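# Seat a loose steel cup over the empty fixture's plug

## Task

Take one of the steel cups that is not on a fixture and lower it onto the plug of the fixture that has nothing on it, pushing it fully down; do not move the cups already on the other fixtures, and open the gripper to release the cup at the end.

## Robot and tools

Robot: two arms, left_arm and right_arm, each with a two-finger parallel gripper and a wrist camera. Bases in the scene frame: left_arm at (-0.047, +0.263, 0) m, quat_wxyz (+0.997, 0, 0, +0.073); right_arm at (+0.010, -0.284, 0) m, quat_wxyz (+0.998, 0, 0, -0.066). The names do not describe image sides.

Scene frame: origin on the table surface midway between the arms, +x out across the table, +z up, left_arm toward +y. Each result has a state line per arm: end_effector_position in metres and end_effector_quat_wxyz. That position is the point between the finger pads, roughly 1 cm short of the fingertips. At long reach the printed position may not match the true one. Gripper axes: fingers extend along its +z, and close and open along its y.

Joint ranges (rad), base to hand: waist -2.880 to 2.880, shoulder 0.000 to 3.142, elbow 0.000 to 3.019, wrist pitch -1.693 to 1.571, wrist yaw -1.571 to 1.571, wrist roll -2.094 to 2.094. The elbow cannot fully straighten.

execute_actions(actions): a list of actions, run in order. Each action is up to 15 rows, one row per 1/30 s step; if fewer rows are given, the last one repeats until 15 steps are filled. A row is one flat list of 14 numbers, each in [-1, 1], covering both arms even if one is idle: dx, dy, dz, rx, ry, rz, opening for left_arm, followed by the same seven for right_arm. dx..rz are an offset from the gripper's measured pose at the start of that action (for the first action of a call, from the last pose reported in this scene), expressed in the gripper's own axes. Every row is relative to that same start, not to the row before. Scale: 1.0 means 0.6 m for translation or 180 degrees for rotation; rx, ry, rz form a single rotation vector. Opening is absolute, not an offset: +1 is fully open (0.094 m), -1 is closed. An empty list just returns state and images.

move(target, speed, blocking): target is one 14-number row in the same layout and scale, offsets from the pose in the scene's latest result that shows one. Each gripper travels straight to its target; both arms arrive together, taking 0.5 to 10 s, cut off at 10 s. Rotation takes the shorter way. speed is in m/s, 0.002 to 0.5, default 0.25; turning is capped at twice that in rad/s. The opening is sent when the move starts. Nothing slows the path for obstacles or the other arm, and grippers may lag, stray or overshoot speed, especially near full reach. Faster moves and targets set deeper past a contact mean harder impacts and pushes. The result adds a move: line giving the ending (done, off_target, moving, held, fault) and any limits (paced = the sent pose was clipped; held = a check blocked some steps, after which the arm can surge), plus each gripper's distance from its target. If only one arm is named, the other finished normally. With blocking=false the result comes after 0.5 s; other motion commands are refused until a result shows the move ended, so use wait or stop first.

wait(seconds): 0 to 10 s, arms keep their last command; returns early when a running move ends. stop(): brakes a running move, which needs room; fingers keep moving. zoom_image(camera, region): region [x0, y0, x1, y1] in pixels of that camera's latest image, at most 504 by 504. Cameras: cam_head_left, cam_head_right, cam_high, cam_low (504x504), cam_left_wrist, cam_right_wrist (616x616, fisheye). Calibration is given per camera in OpenCV form; fixed cameras may be off by up to about 2.3 degrees and 9 mm. read_manual returns only licence texts. finished_scene(scene) ends the scene for good; the cup must be seated and stay put.

Controller behaviour: each step the commanded pose is clipped to within 70 mm and 16 degrees of the measured pose, then damped IK, favouring position over orientation. Large offsets may need several actions; an arm only advances to its last clipped pose. Hand target lines show the pose each arm is being driven to. Arms often stop a centimetre or more low; zero offsets can let them drift down, so re-aim at the wanted pose in a reply's first call, zeros after that, and raise the aim if it still sags. A pose unreachable line means the clearance check altered that arm's command. A FAULT line means an arm stopped.

Gripping: grip_measured uses the opening scale; readings may be off by about 1 mm. To hold, command an opening about 0.03 below grip_measured (less for a lighter grip). Finger force limit is about 50 to 62 N per pad.

Avoid: knocking anything off the table (fails), dropping or slamming the cup, hard pushes, disturbing the other fixtures' cups, and arms colliding or pressing each other. Held items may be briefly tugged and loose objects nudged. Holding loads heats motors: MOTOR HOT at 85 °C, and at 100 °C the arm drops (OVER-TEMPERATURE FAULT). Less robot time, smooth motion and low effort are better. The simulation runs while you compose replies.

Each tool is called as name([rows], argument=value, ...), one row to a line, values as JSON.

## Session

execute_actions(actions=[])

Scene clock: 0.00 s.
left_arm: end_effector_position=(+0.2062, +0.4646, +0.3863) grip_measured=+1.000 end_effector_quat_wxyz=(+0.668, -0.577, +0.385, +0.269) | right_arm: end_effector_position=(+0.7442, +0.0898, +0.1996) grip_measured=+1.000 end_effector_quat_wxyz=(+0.349, -0.155, +0.921, +0.074)
Joint positions: left_arm=[ 0.01   0.673  0.548  0.232 -1.209 -0.5    0.094] | right_arm=[ 0.619  2.13   2.045 -0.76   0.075  0.126  0.094]
Joint velocities: left_arm=[-0.005 -0.005  0.007 -0.012 -0.007 -0.007  0.   ] | right_arm=[-0.005 -0.005 -0.002  0.002  0.007  0.037  0.   ]
Joint torques (N m, as the arm reports them, + toward a larger angle): no reading
Hand target (left_arm): +0.207, +0.465, +0.402; +0.676, -0.580, +0.373, +0.261
Hand target (right_arm): +0.750, +0.093, +0.211; +0.360, -0.154, +0.917, +0.078
camera_calibration (this result's frames):
cam_left_wrist: T_world_to_cam=[[0.799934, -0.195528, 0.567339, -0.295215], [0.320714, -0.659777, -0.679585, 0.508621], [0.507196, 0.725577, -0.46507, -0.135047], [0, 0, 0, 1]] pos_world=[0.141525, 0.375841, 0.450332]
cam_right_wrist: T_world_to_cam=[[0.338142, -0.940603, -0.0304298, -0.161118], [-0.937541, -0.333881, -0.0976729, 0.750189], [0.0817115, 0.0615564, -0.994753, 0.25478], [0, 0, 0, 1]] pos_world=[0.736995, 0.0832428, 0.321813]

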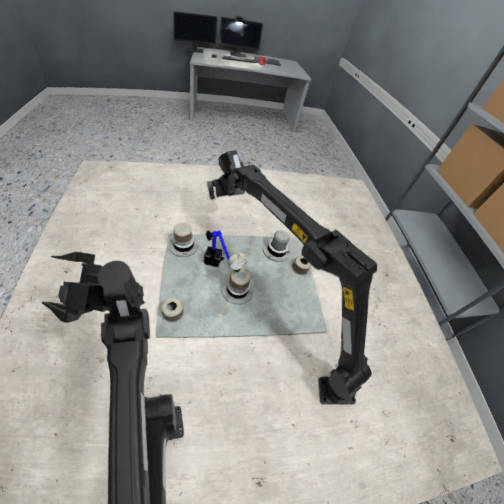

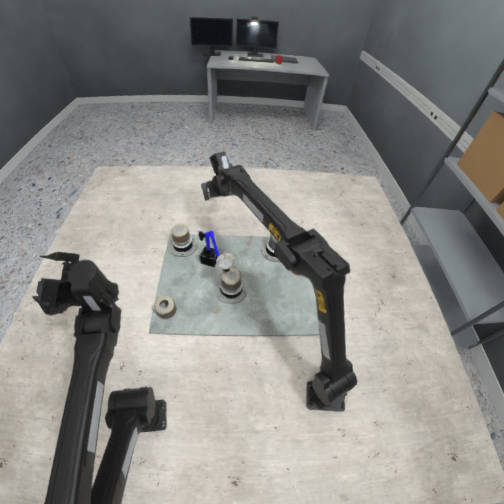

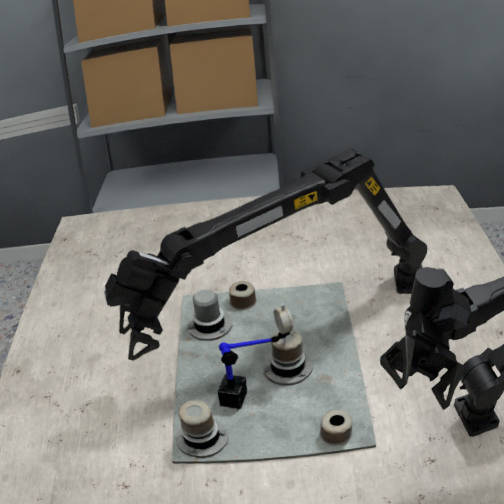

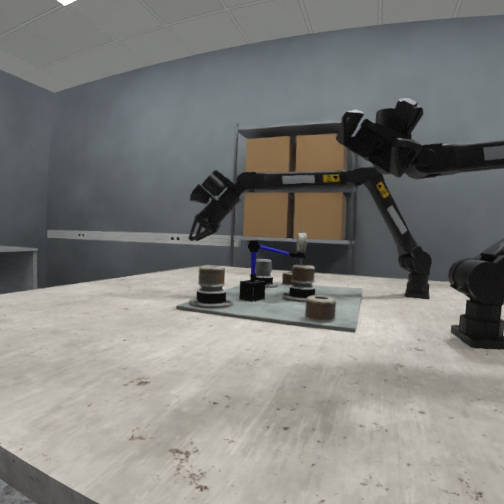

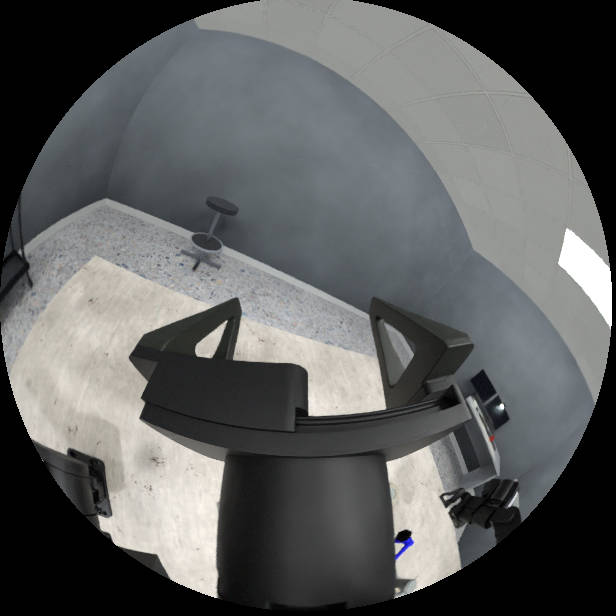

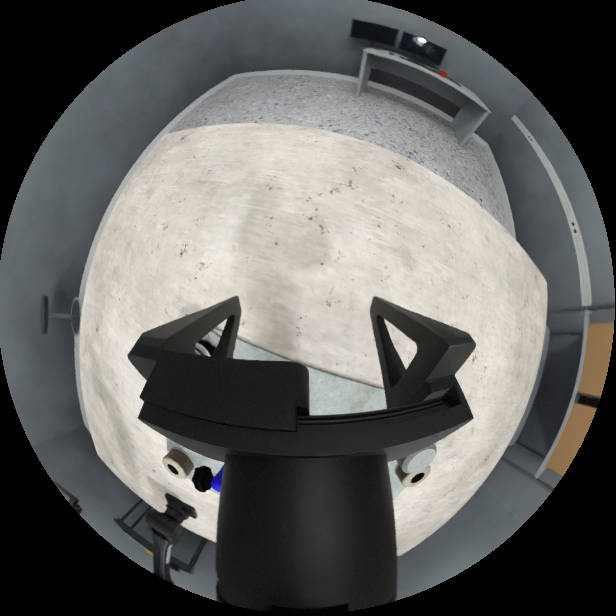

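zoom_image(camera="cam_high", region=[160, 260, 300, 400])

zoom_image(camera="cam_head_left", region=[200, 200, 340, 340])

zoom_image(camera="cam_low", region=[180, 220, 360, 330])

Region (160, 260, 300, 400) of cam_high's 504x504 image, scaled by 3.600, with more detail than that image has.

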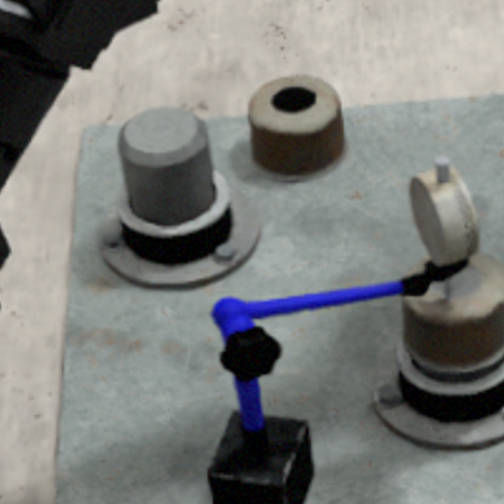

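Region (200, 200, 340, 340) of cam_head_left's 504x504 image, scaled by 3.600, with more detail than that image has.

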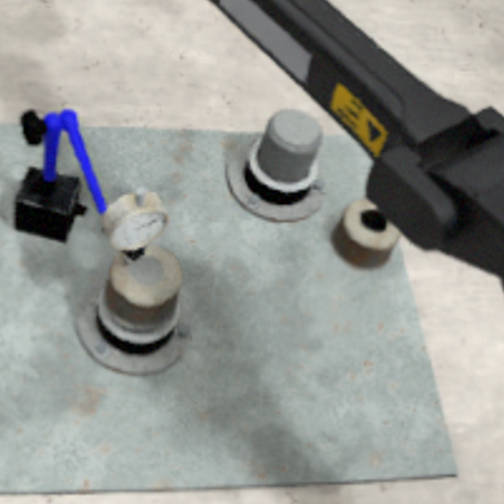

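Region (180, 220, 360, 330) of cam_low's 504x504 image, scaled by 2.800, with more detail than that image has.

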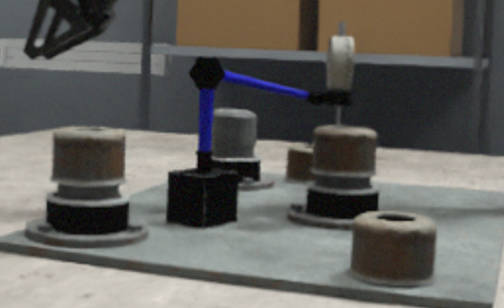

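move(target=[0,0,0,0,0,0,1,0.433,-0.404,-0.381,0.0484,0.2282,0.1013,1], speed=0.3)

zoom_image(camera="cam_right_wrist", region=[130, 100, 480, 400])

Scene clock: 29.83 s.
left_arm: end_effector_position=(+0.2060, +0.4646, +0.3844) grip_measured=+1.000 end_effector_quat_wxyz=(+0.667, -0.577, +0.386, +0.270) | right_arm: end_effector_position=(+0.5084, -0.2584, +0.1897) grip_measured=+1.000 end_effector_quat_wxyz=(+0.004, +0.008, +1.000, -0.004)
Joint positions: left_arm=[ 0.01   0.673  0.544  0.232 -1.209 -0.5    0.094] | right_arm=[ 0.187  1.654  1.479 -1.388  0.008  0.072  0.094]
Joint velocities: left_arm=[-0.005 -0.005 -0.002  0.012  0.007  0.051  0.   ] | right_arm=[ 0.005 -0.005  0.017 -0.002 -0.081 -0.095  0.   ]
Joint torques (N m, as the arm reports them, + toward a larger angle): left_arm=[-0.36 -0.1  10.44  1.28  0.15  0.02] | right_arm=[  1.65 -16.95   8.33  -0.16   0.18  -0.12]
Hand target (left_arm): +0.206, +0.465, +0.386; +0.668, -0.577, +0.385, +0.269
Hand target (right_arm): +0.503, -0.257, +0.193; +0.001, +0.001, +1.000, -0.005
Off the commanded pose (left_arm): 0.002 m, 0 deg.
Off the commanded pose (right_arm): 0.009 m, 1 deg.
move: done
camera_calibration (this result's frames):
cam_left_wrist: T_world_to_cam=[[0.802067, -0.195193, 0.564436, -0.293483], [0.318152, -0.660179, -0.680399, 0.508347], [0.505439, 0.725302, -0.467407, -0.134488], [0, 0, 0, 1]] pos_world=[0.141637, 0.375859, 0.44867]
cam_right_wrist: T_world_to_cam=[[-0.0172433, -0.999839, 0.00498483, -0.250565], [-0.811976, 0.0169122, 0.583445, 0.309426], [-0.583436, 0.00601294, -0.812137, 0.574764], [0, 0, 0, 1]] pos_world=[0.582264, -0.259214, 0.287503]

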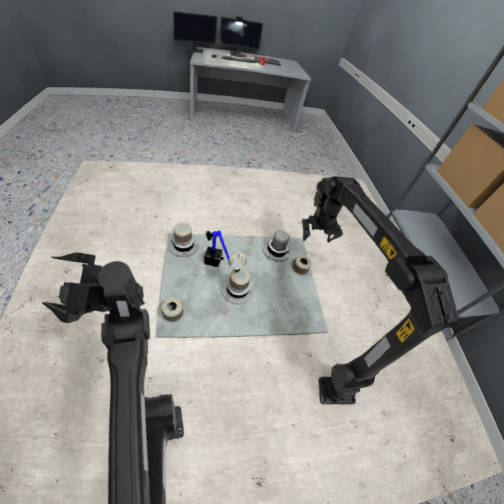

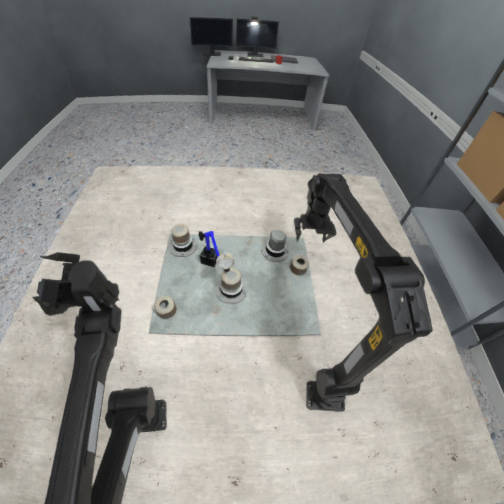

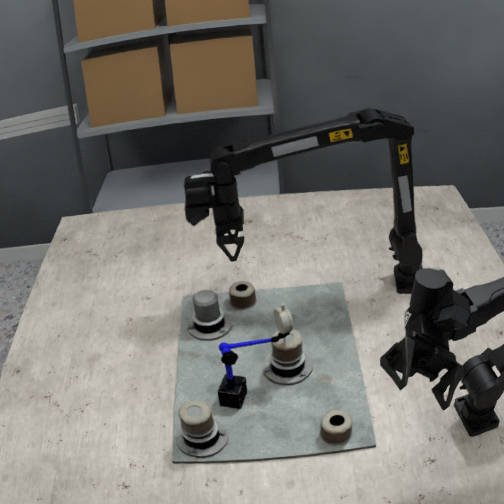

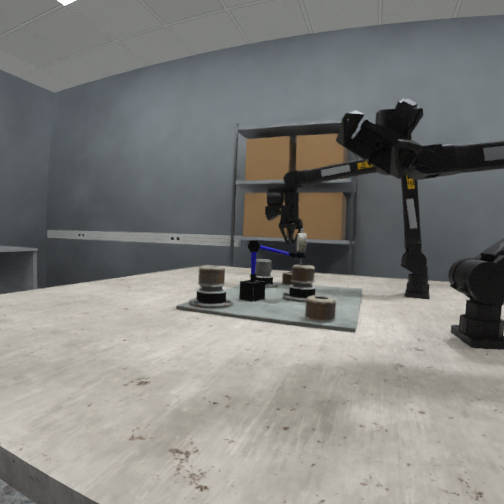

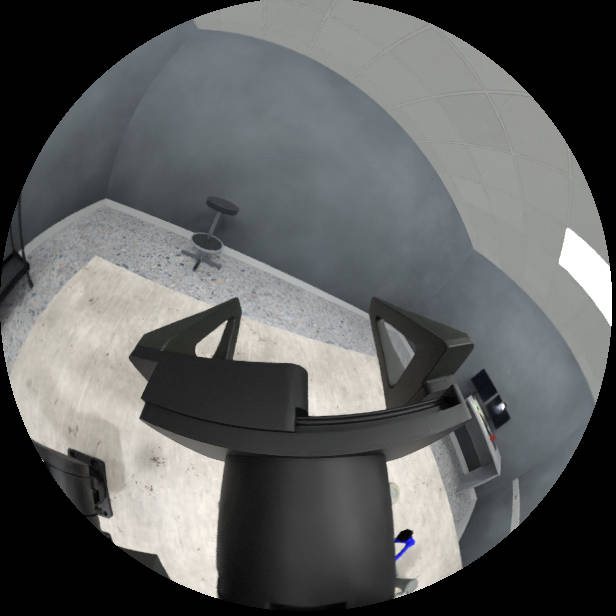

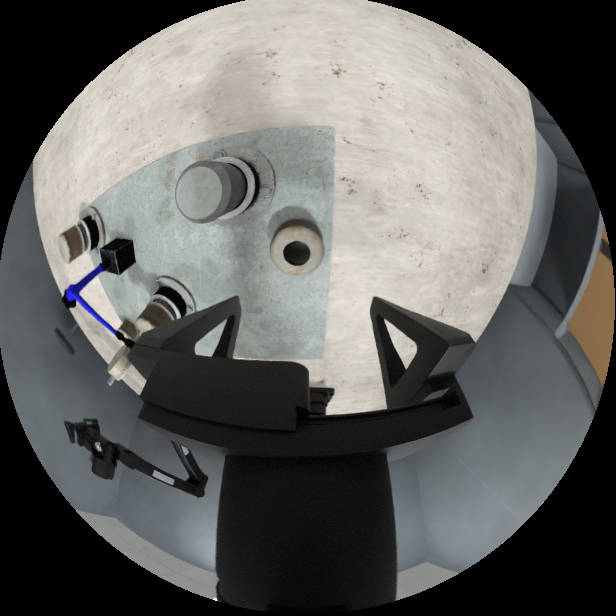

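Region (130, 100, 480, 400) of cam_right_wrist's 616x616 image, scaled by 1.440, with more detail than that image has; it fills the top 432 rows of this view, and the rest is white.

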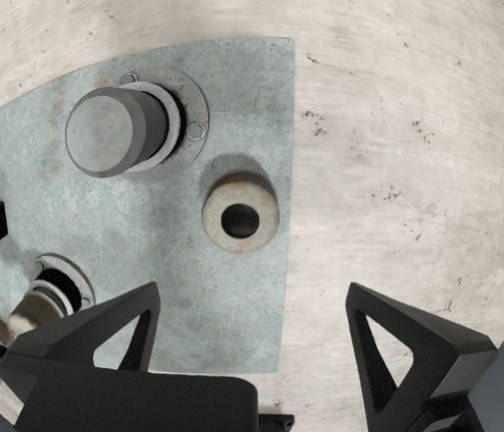

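zoom_image(camera="cam_right_wrist", region=[246, 200, 346, 300])

zoom_image(camera="cam_right_wrist", region=[160, 130, 286, 256])

Region (246, 200, 346, 300) of cam_right_wrist's 616x616 image, scaled by 5.040, with more detail than that image has.

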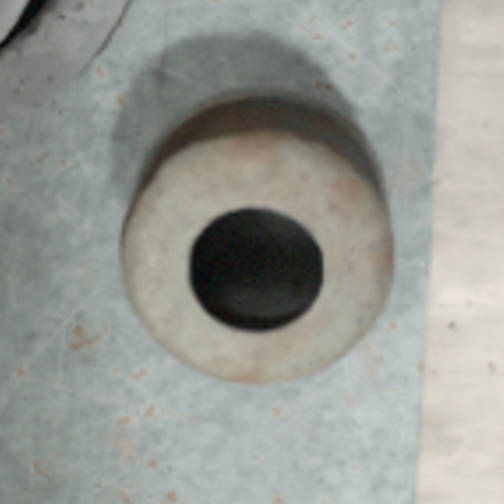

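Region (160, 130, 286, 256) of cam_right_wrist's 616x616 image, scaled by 4.000, with more detail than that image has.

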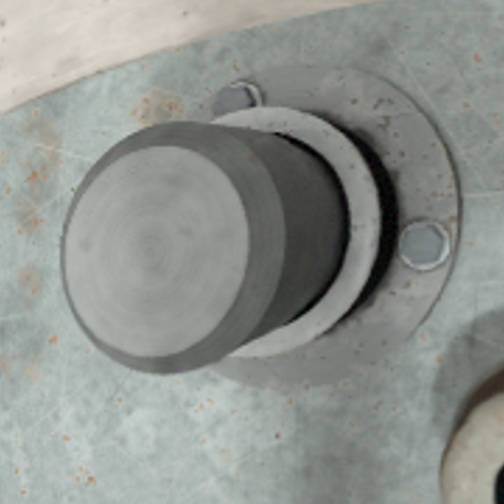

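move(target=[0,0,0,0,0,0,1,0.0257,0.029,0.1667,-0.0025,0.0035,-0.005,1], speed=0.15)

zoom_image(camera="cam_right_wrist", region=[206, 180, 406, 380])

Scene clock: 52.37 s.
left_arm: end_effector_position=(+0.2059, +0.4645, +0.3824) grip_measured=+1.000 end_effector_quat_wxyz=(+0.666, -0.577, +0.387, +0.271) | right_arm: end_effector_position=(+0.4908, -0.2482, +0.0950) grip_measured=+1.000 end_effector_quat_wxyz=(-0.002, +0.002, +1.000, -0.002)
Joint positions: left_arm=[ 0.01   0.673  0.541  0.232 -1.209 -0.5    0.094] | right_arm=[ 0.209  1.692  1.268 -1.15   0.003  0.081  0.094]
Joint velocities: left_arm=[ 0.005 -0.005 -0.012  0.002  0.037  0.037  0.   ] | right_arm=[-0.005 -0.005 -0.002  0.017  0.022  0.095  0.   ]
Joint torques (N m, as the arm reports them, + toward a larger angle): left_arm=[-0.39 -0.14 10.45  1.3   0.14  0.02] | right_arm=[  2.6  -14.56   8.06   1.05  -0.05   0.1 ]
Hand target (left_arm): +0.206, +0.465, +0.384; +0.667, -0.577, +0.386, +0.270
Hand target (right_arm): +0.493, -0.241, +0.090; -0.002, +0.000, +1.000, +0.000
Off the commanded pose (left_arm): 0.002 m, 0 deg.
Off the commanded pose (right_arm): 0.009 m, 0 deg.
move: done
camera_calibration (this result's frames):
cam_left_wrist: T_world_to_cam=[[0.804189, -0.19486, 0.561525, -0.291751], [0.315586, -0.660582, -0.681202, 0.508068], [0.503673, 0.725025, -0.469737, -0.133934], [0, 0, 0, 1]] pos_world=[0.141742, 0.375875, 0.447008]
cam_right_wrist: T_world_to_cam=[[-0.00461287, -0.999989, 0.000551152, -0.245951], [-0.804986, 0.00404033, 0.59328, 0.342721], [-0.593276, 0.00229306, -0.804996, 0.490763], [0, 0, 0, 1]] pos_world=[0.565909, -0.248459, 0.191868]

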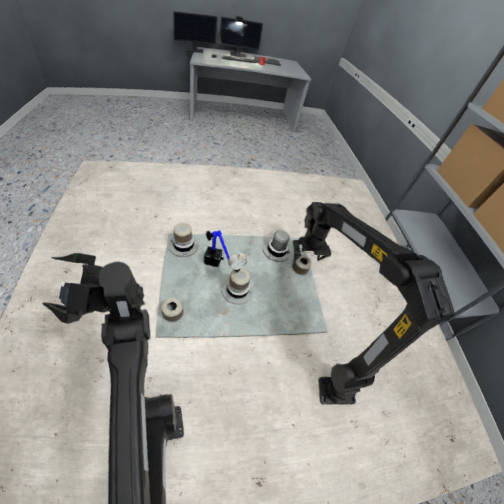

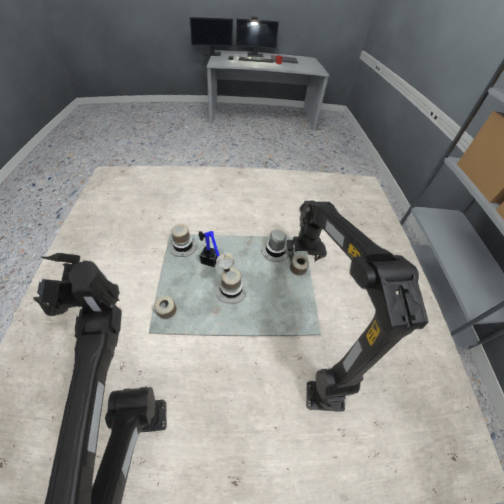

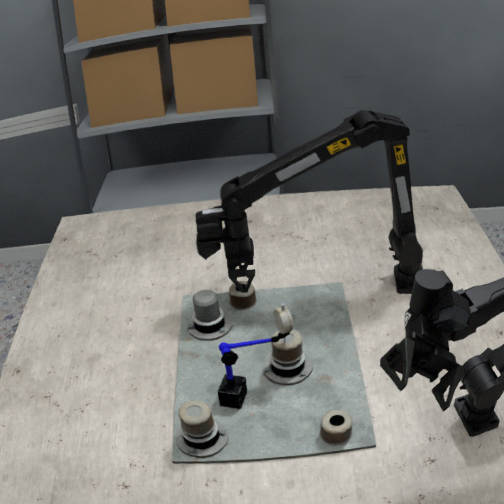

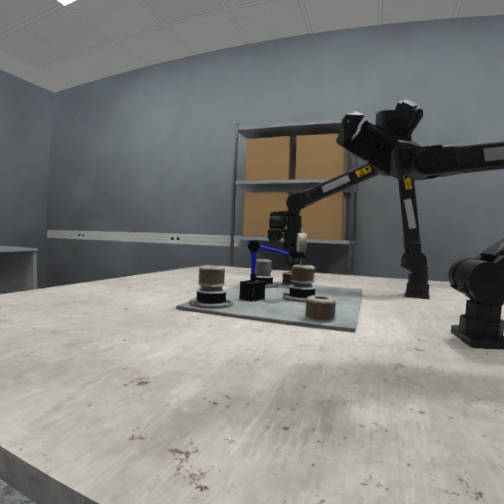

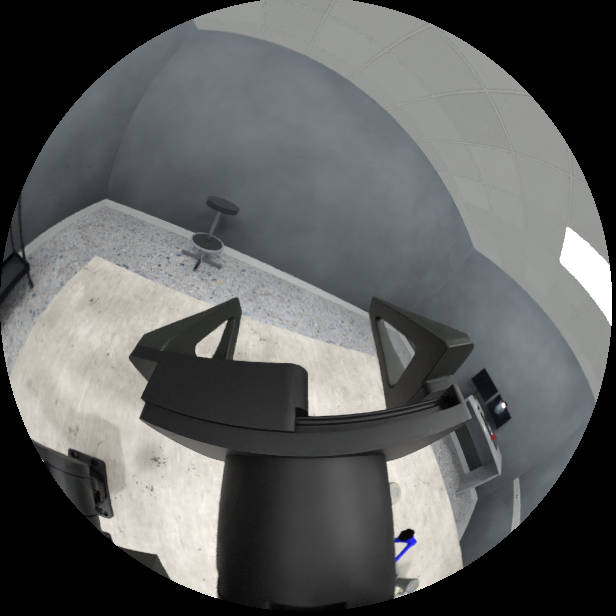

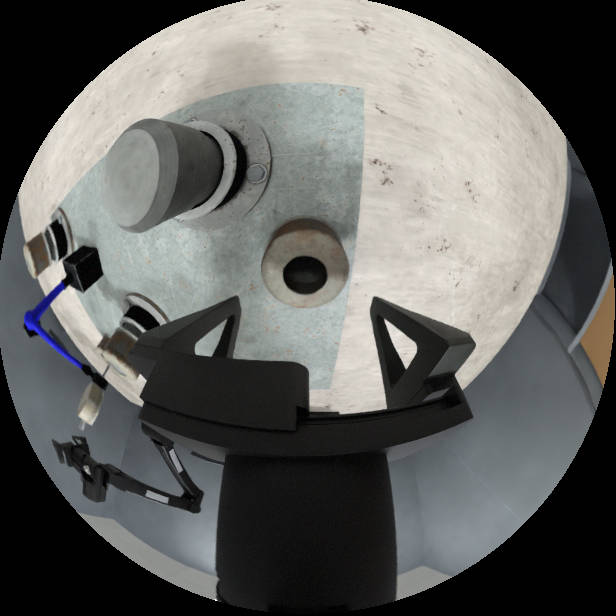

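Region (206, 180, 406, 380) of cam_right_wrist's 616x616 image, scaled by 2.520, with more detail than that image has.

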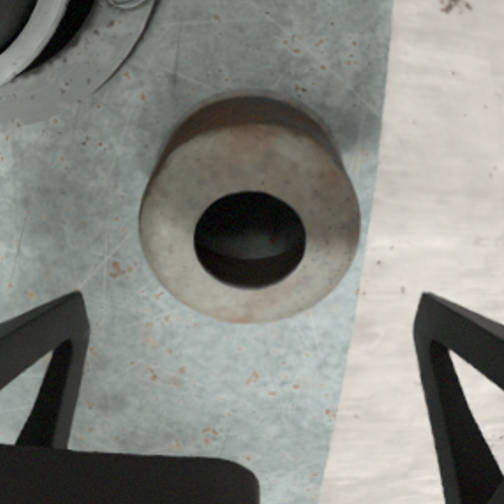

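move(target=[0,0,0,0,0,0,1,-0.0067,0.006,0.093,-0.001,0,-0.001,1], speed=0.1)

zoom_image(camera="cam_right_wrist", region=[206, 200, 406, 400])

Scene clock: 57.87 s.
left_arm: end_effector_position=(+0.2057, +0.4645, +0.3804) grip_measured=+1.000 end_effector_quat_wxyz=(+0.665, -0.576, +0.389, +0.272) | right_arm: end_effector_position=(+0.4928, -0.2480, +0.0454) grip_measured=+1.000 end_effector_quat_wxyz=(-0.001, +0.002, +1.000, -0.002)
Joint positions: left_arm=[ 0.01   0.673  0.537  0.232 -1.209 -0.5    0.094] | right_arm=[ 0.209  1.757  1.21  -1.026  0.003  0.081  0.094]
Joint velocities: left_arm=[ 0.005  0.005 -0.002 -0.007 -0.007  0.022  0.   ] | right_arm=[ 0.005 -0.005  0.012  0.002  0.022 -0.037  0.   ]
Joint torques (N m, as the arm reports them, + toward a larger angle): left_arm=[-0.39 -0.14 10.43  1.29  0.14  0.02] | right_arm=[  1.9  -15.     7.4    1.05  -0.02   0.02]
Hand target (left_arm): +0.206, +0.465, +0.382; +0.666, -0.577, +0.387, +0.271
Hand target (right_arm): +0.494, -0.245, +0.039; -0.002, +0.001, +1.000, -0.000
Off the commanded pose (left_arm): 0.002 m, 0 deg.
Off the commanded pose (right_arm): 0.007 m, 0 deg.
move: done
camera_calibration (this result's frames):
cam_left_wrist: T_world_to_cam=[[0.806299, -0.194529, 0.558605, -0.290018], [0.313017, -0.660985, -0.681996, 0.507784], [0.501898, 0.724746, -0.472061, -0.133385], [0, 0, 0, 1]] pos_world=[0.141842, 0.375891, 0.445346]
cam_right_wrist: T_world_to_cam=[[-0.00499492, -0.999987, 0.000459192, -0.245571], [-0.805661, 0.00429627, 0.592361, 0.374153], [-0.592355, 0.00258884, -0.805673, 0.451662], [0, 0, 0, 1]] pos_world=[0.567759, -0.248345, 0.142371]

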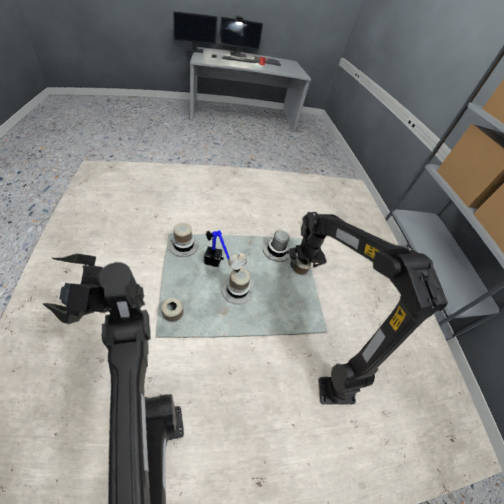

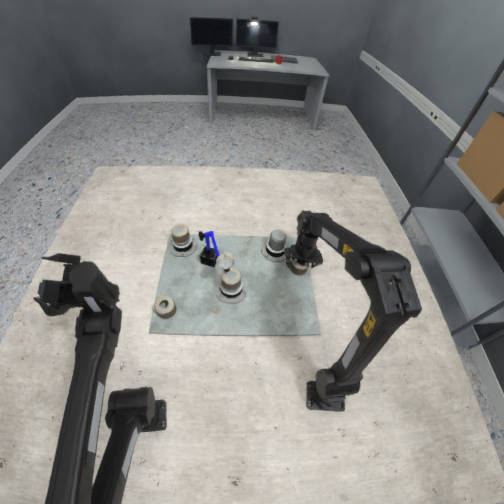

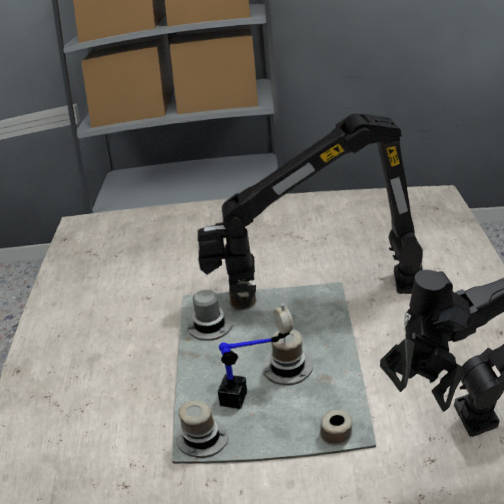

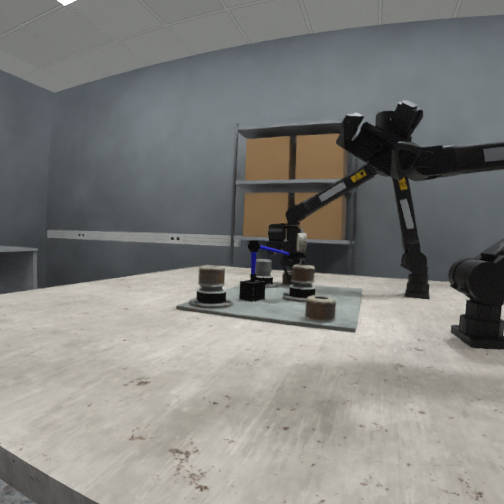

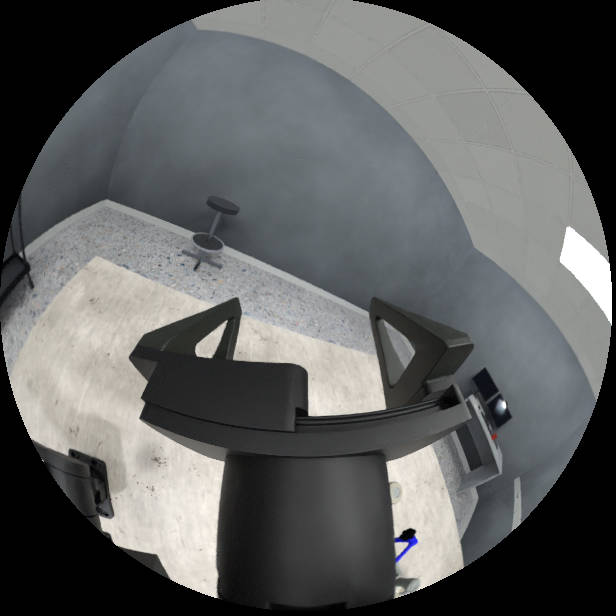

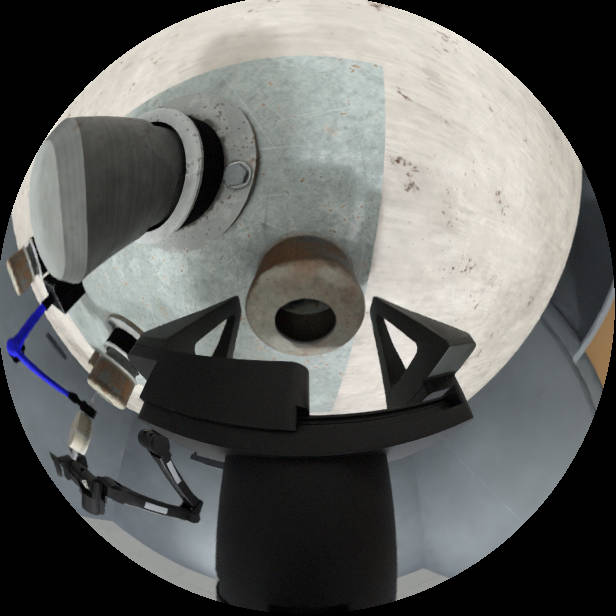

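Region (206, 200, 406, 400) of cam_right_wrist's 616x616 image, scaled by 2.520, with more detail than that image has.

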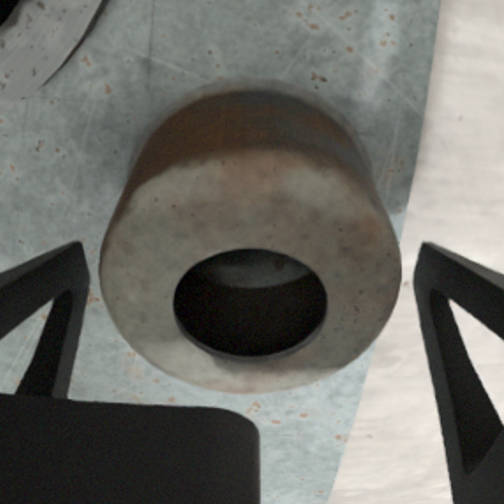

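execute_actions([
  [[0,0,0,0,0,0,1,-0.002,0.004,0.01,0,0,0,0.9],[0,0,0,0,0,0,1,-0.002,0.004,0.01,0,0,0,0.8],[0,0,0,0,0,0,1,-0.002,0.004,0.01,0,0,0,0.7],[0,0,0,0,0,0,1,-0.002,0.004,0.01,0,0,0,0.62],[0,0,0,0,0,0,1,-0.002,0.004,0.01,0,0,0,0.57],[0,0,0,0,0,0,1,-0.002,0.004,0.01,0,0,0,0.54],[0,0,0,0,0,0,1,-0.002,0.004,0.01,0,0,0,0.52],[0,0,0,0,0,0,1,-0.002,0.004,0.01,0,0,0,0.505],[0,0,0,0,0,0,1,-0.002,0.004,0.01,0,0,0,0.49],[0,0,0,0,0,0,1,-0.002,0.004,0.01,0,0,0,0.48],[0,0,0,0,0,0,1,-0.002,0.004,0.01,0,0,0,0.47],[0,0,0,0,0,0,1,-0.002,0.004,0.01,0,0,0,0.46],[0,0,0,0,0,0,1,-0.002,0.004,0.01,0,0,0,0.45],[0,0,0,0,0,0,1,-0.002,0.004,0.01,0,0,0,0.44],[0,0,0,0,0,0,1,-0.002,0.004,0.01,0,0,0,0.43]],
])

wait(seconds=0.3)

Scene clock: 65.53 s.
left_arm: end_effector_position=(+0.2056, +0.4645, +0.3785) grip_measured=+1.000 end_effector_quat_wxyz=(+0.664, -0.576, +0.390, +0.273) | right_arm: end_effector_position=(+0.4929, -0.2480, +0.0454) grip_measured=+0.470 end_effector_quat_wxyz=(-0.001, +0.002, +1.000, -0.002)
Joint positions: left_arm=[ 0.01   0.673  0.533  0.232 -1.209 -0.5    0.094] | right_arm=[ 0.209  1.757  1.21  -1.026  0.003  0.081  0.069]
Joint velocities: left_arm=[ 0.005 -0.015 -0.022 -0.002  0.022 -0.022  0.   ] | right_arm=[-0.005 -0.015  0.002 -0.022  0.051 -0.081  0.   ]
Joint torques (N m, as the arm reports them, + toward a larger angle): left_arm=[-0.33 -0.1  10.45  1.29  0.14  0.02] | right_arm=[  1.8  -15.25   7.3    1.07   0.1    0.05]
Hand target (left_arm): +0.206, +0.465, +0.380; +0.665, -0.576, +0.389, +0.272
Hand target (right_arm): +0.494, -0.246, +0.039; -0.001, +0.002, +1.000, -0.002
Off the commanded pose (left_arm): 0.002 m, 0 deg.
Off the commanded pose (right_arm): 0.007 m, 0 deg.
camera_calibration (this result's frames):
cam_left_wrist: T_world_to_cam=[[0.808399, -0.1942, 0.555678, -0.288284], [0.310446, -0.661389, -0.68278, 0.507495], [0.500115, 0.724466, -0.474377, -0.132841], [0, 0, 0, 1]] pos_world=[0.141935, 0.375905, 0.443683]
cam_right_wrist: T_world_to_cam=[[-0.00499509, -0.999987, 0.000428036, -0.245562], [-0.805887, 0.00427895, 0.592054, 0.37435], [-0.592049, 0.00261241, -0.805898, 0.451582], [0, 0, 0, 1]] pos_world=[0.567815, -0.248341, 0.142399]

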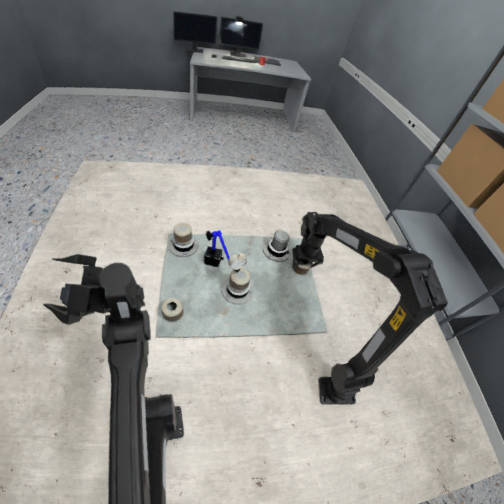

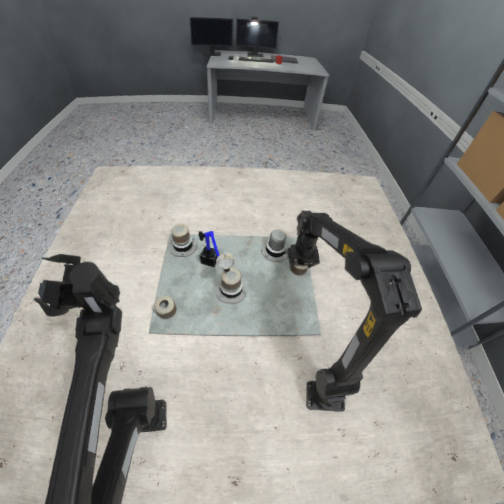

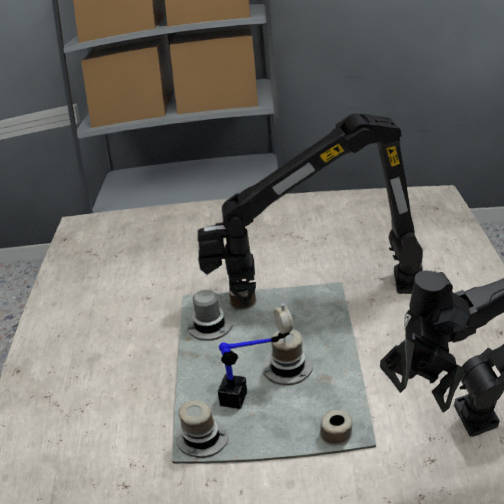

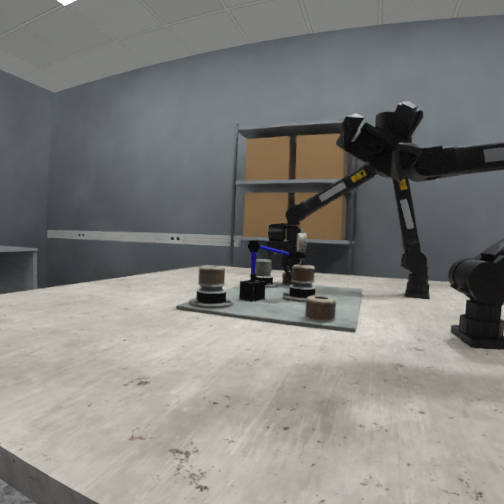

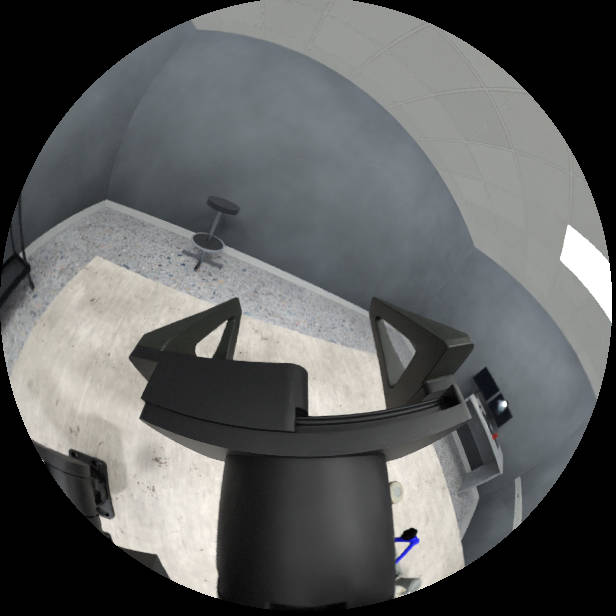

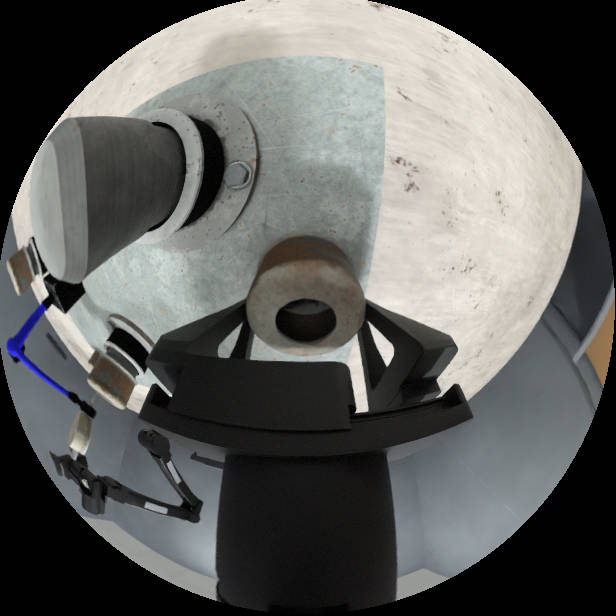

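Scene clock: 65.83 s.
left_arm: end_effector_position=(+0.2056, +0.4645, +0.3785) grip_measured=+1.000 end_effector_quat_wxyz=(+0.664, -0.576, +0.390, +0.273) | right_arm: end_effector_position=(+0.4929, -0.2480, +0.0454) grip_measured=+0.470 end_effector_quat_wxyz=(-0.001, +0.002, +1.000, -0.002)
Joint positions: left_arm=[ 0.01   0.673  0.533  0.232 -1.209 -0.5    0.094] | right_arm=[ 0.209  1.757  1.21  -1.026  0.003  0.081  0.069]
Joint velocities: left_arm=[ 0.005 -0.005  0.002  0.002  0.022 -0.037  0.   ] | right_arm=[-0.015 -0.015 -0.007 -0.007  0.022  0.007  0.001]
Joint torques (N m, as the arm reports them, + toward a larger angle): left_arm=[-0.39 -0.12 10.43  1.27  0.14  0.02] | right_arm=[  1.82 -15.17   7.31   1.08   0.1    0.05]
Hand target (left_arm): +0.206, +0.465, +0.380; +0.665, -0.576, +0.389, +0.272
Hand target (right_arm): +0.494, -0.246, +0.039; -0.001, +0.002, +1.000, -0.002
Off the commanded pose (left_arm): 0.002 m, 0 deg.
Off the commanded pose (right_arm): 0.007 m, 0 deg.
wait: 0.30 s; at rest by 0.17 s
camera_calibration (this result's frames):
cam_left_wrist: T_world_to_cam=[[0.808399, -0.1942, 0.555678, -0.288284], [0.310446, -0.661389, -0.68278, 0.507495], [0.500115, 0.724466, -0.474377, -0.132841], [0, 0, 0, 1]] pos_world=[0.141935, 0.375905, 0.443683]
cam_right_wrist: T_world_to_cam=[[-0.00499509, -0.999987, 0.000428036, -0.245562], [-0.805887, 0.00427895, 0.592054, 0.37435], [-0.592049, 0.00261241, -0.805898, 0.451582], [0, 0, 0, 1]] pos_world=[0.567815, -0.248341, 0.142399]

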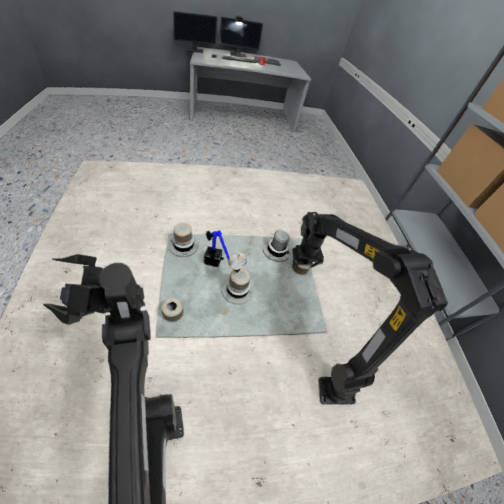

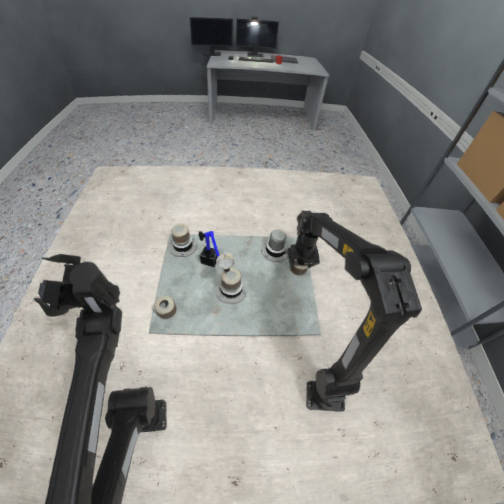

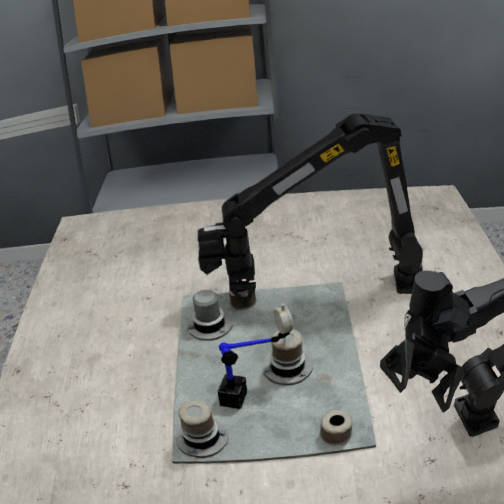

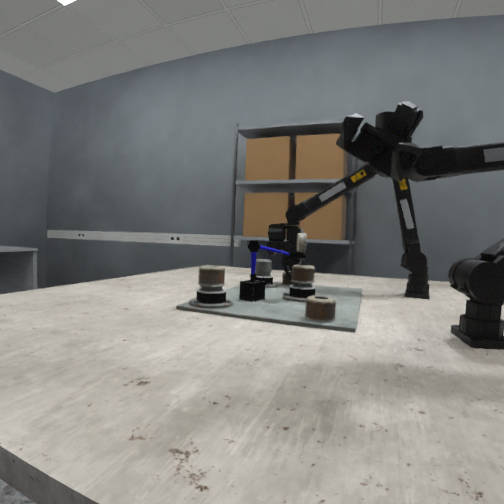

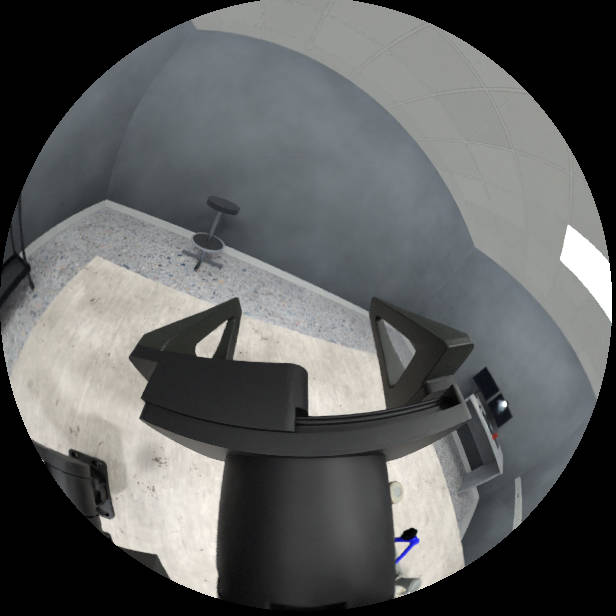

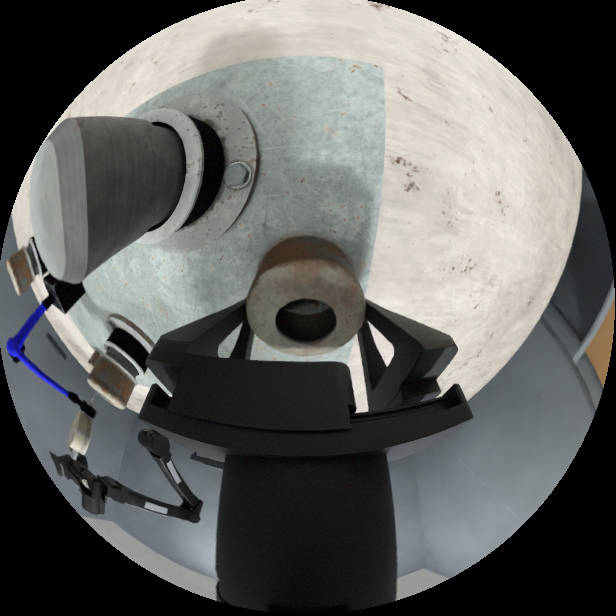

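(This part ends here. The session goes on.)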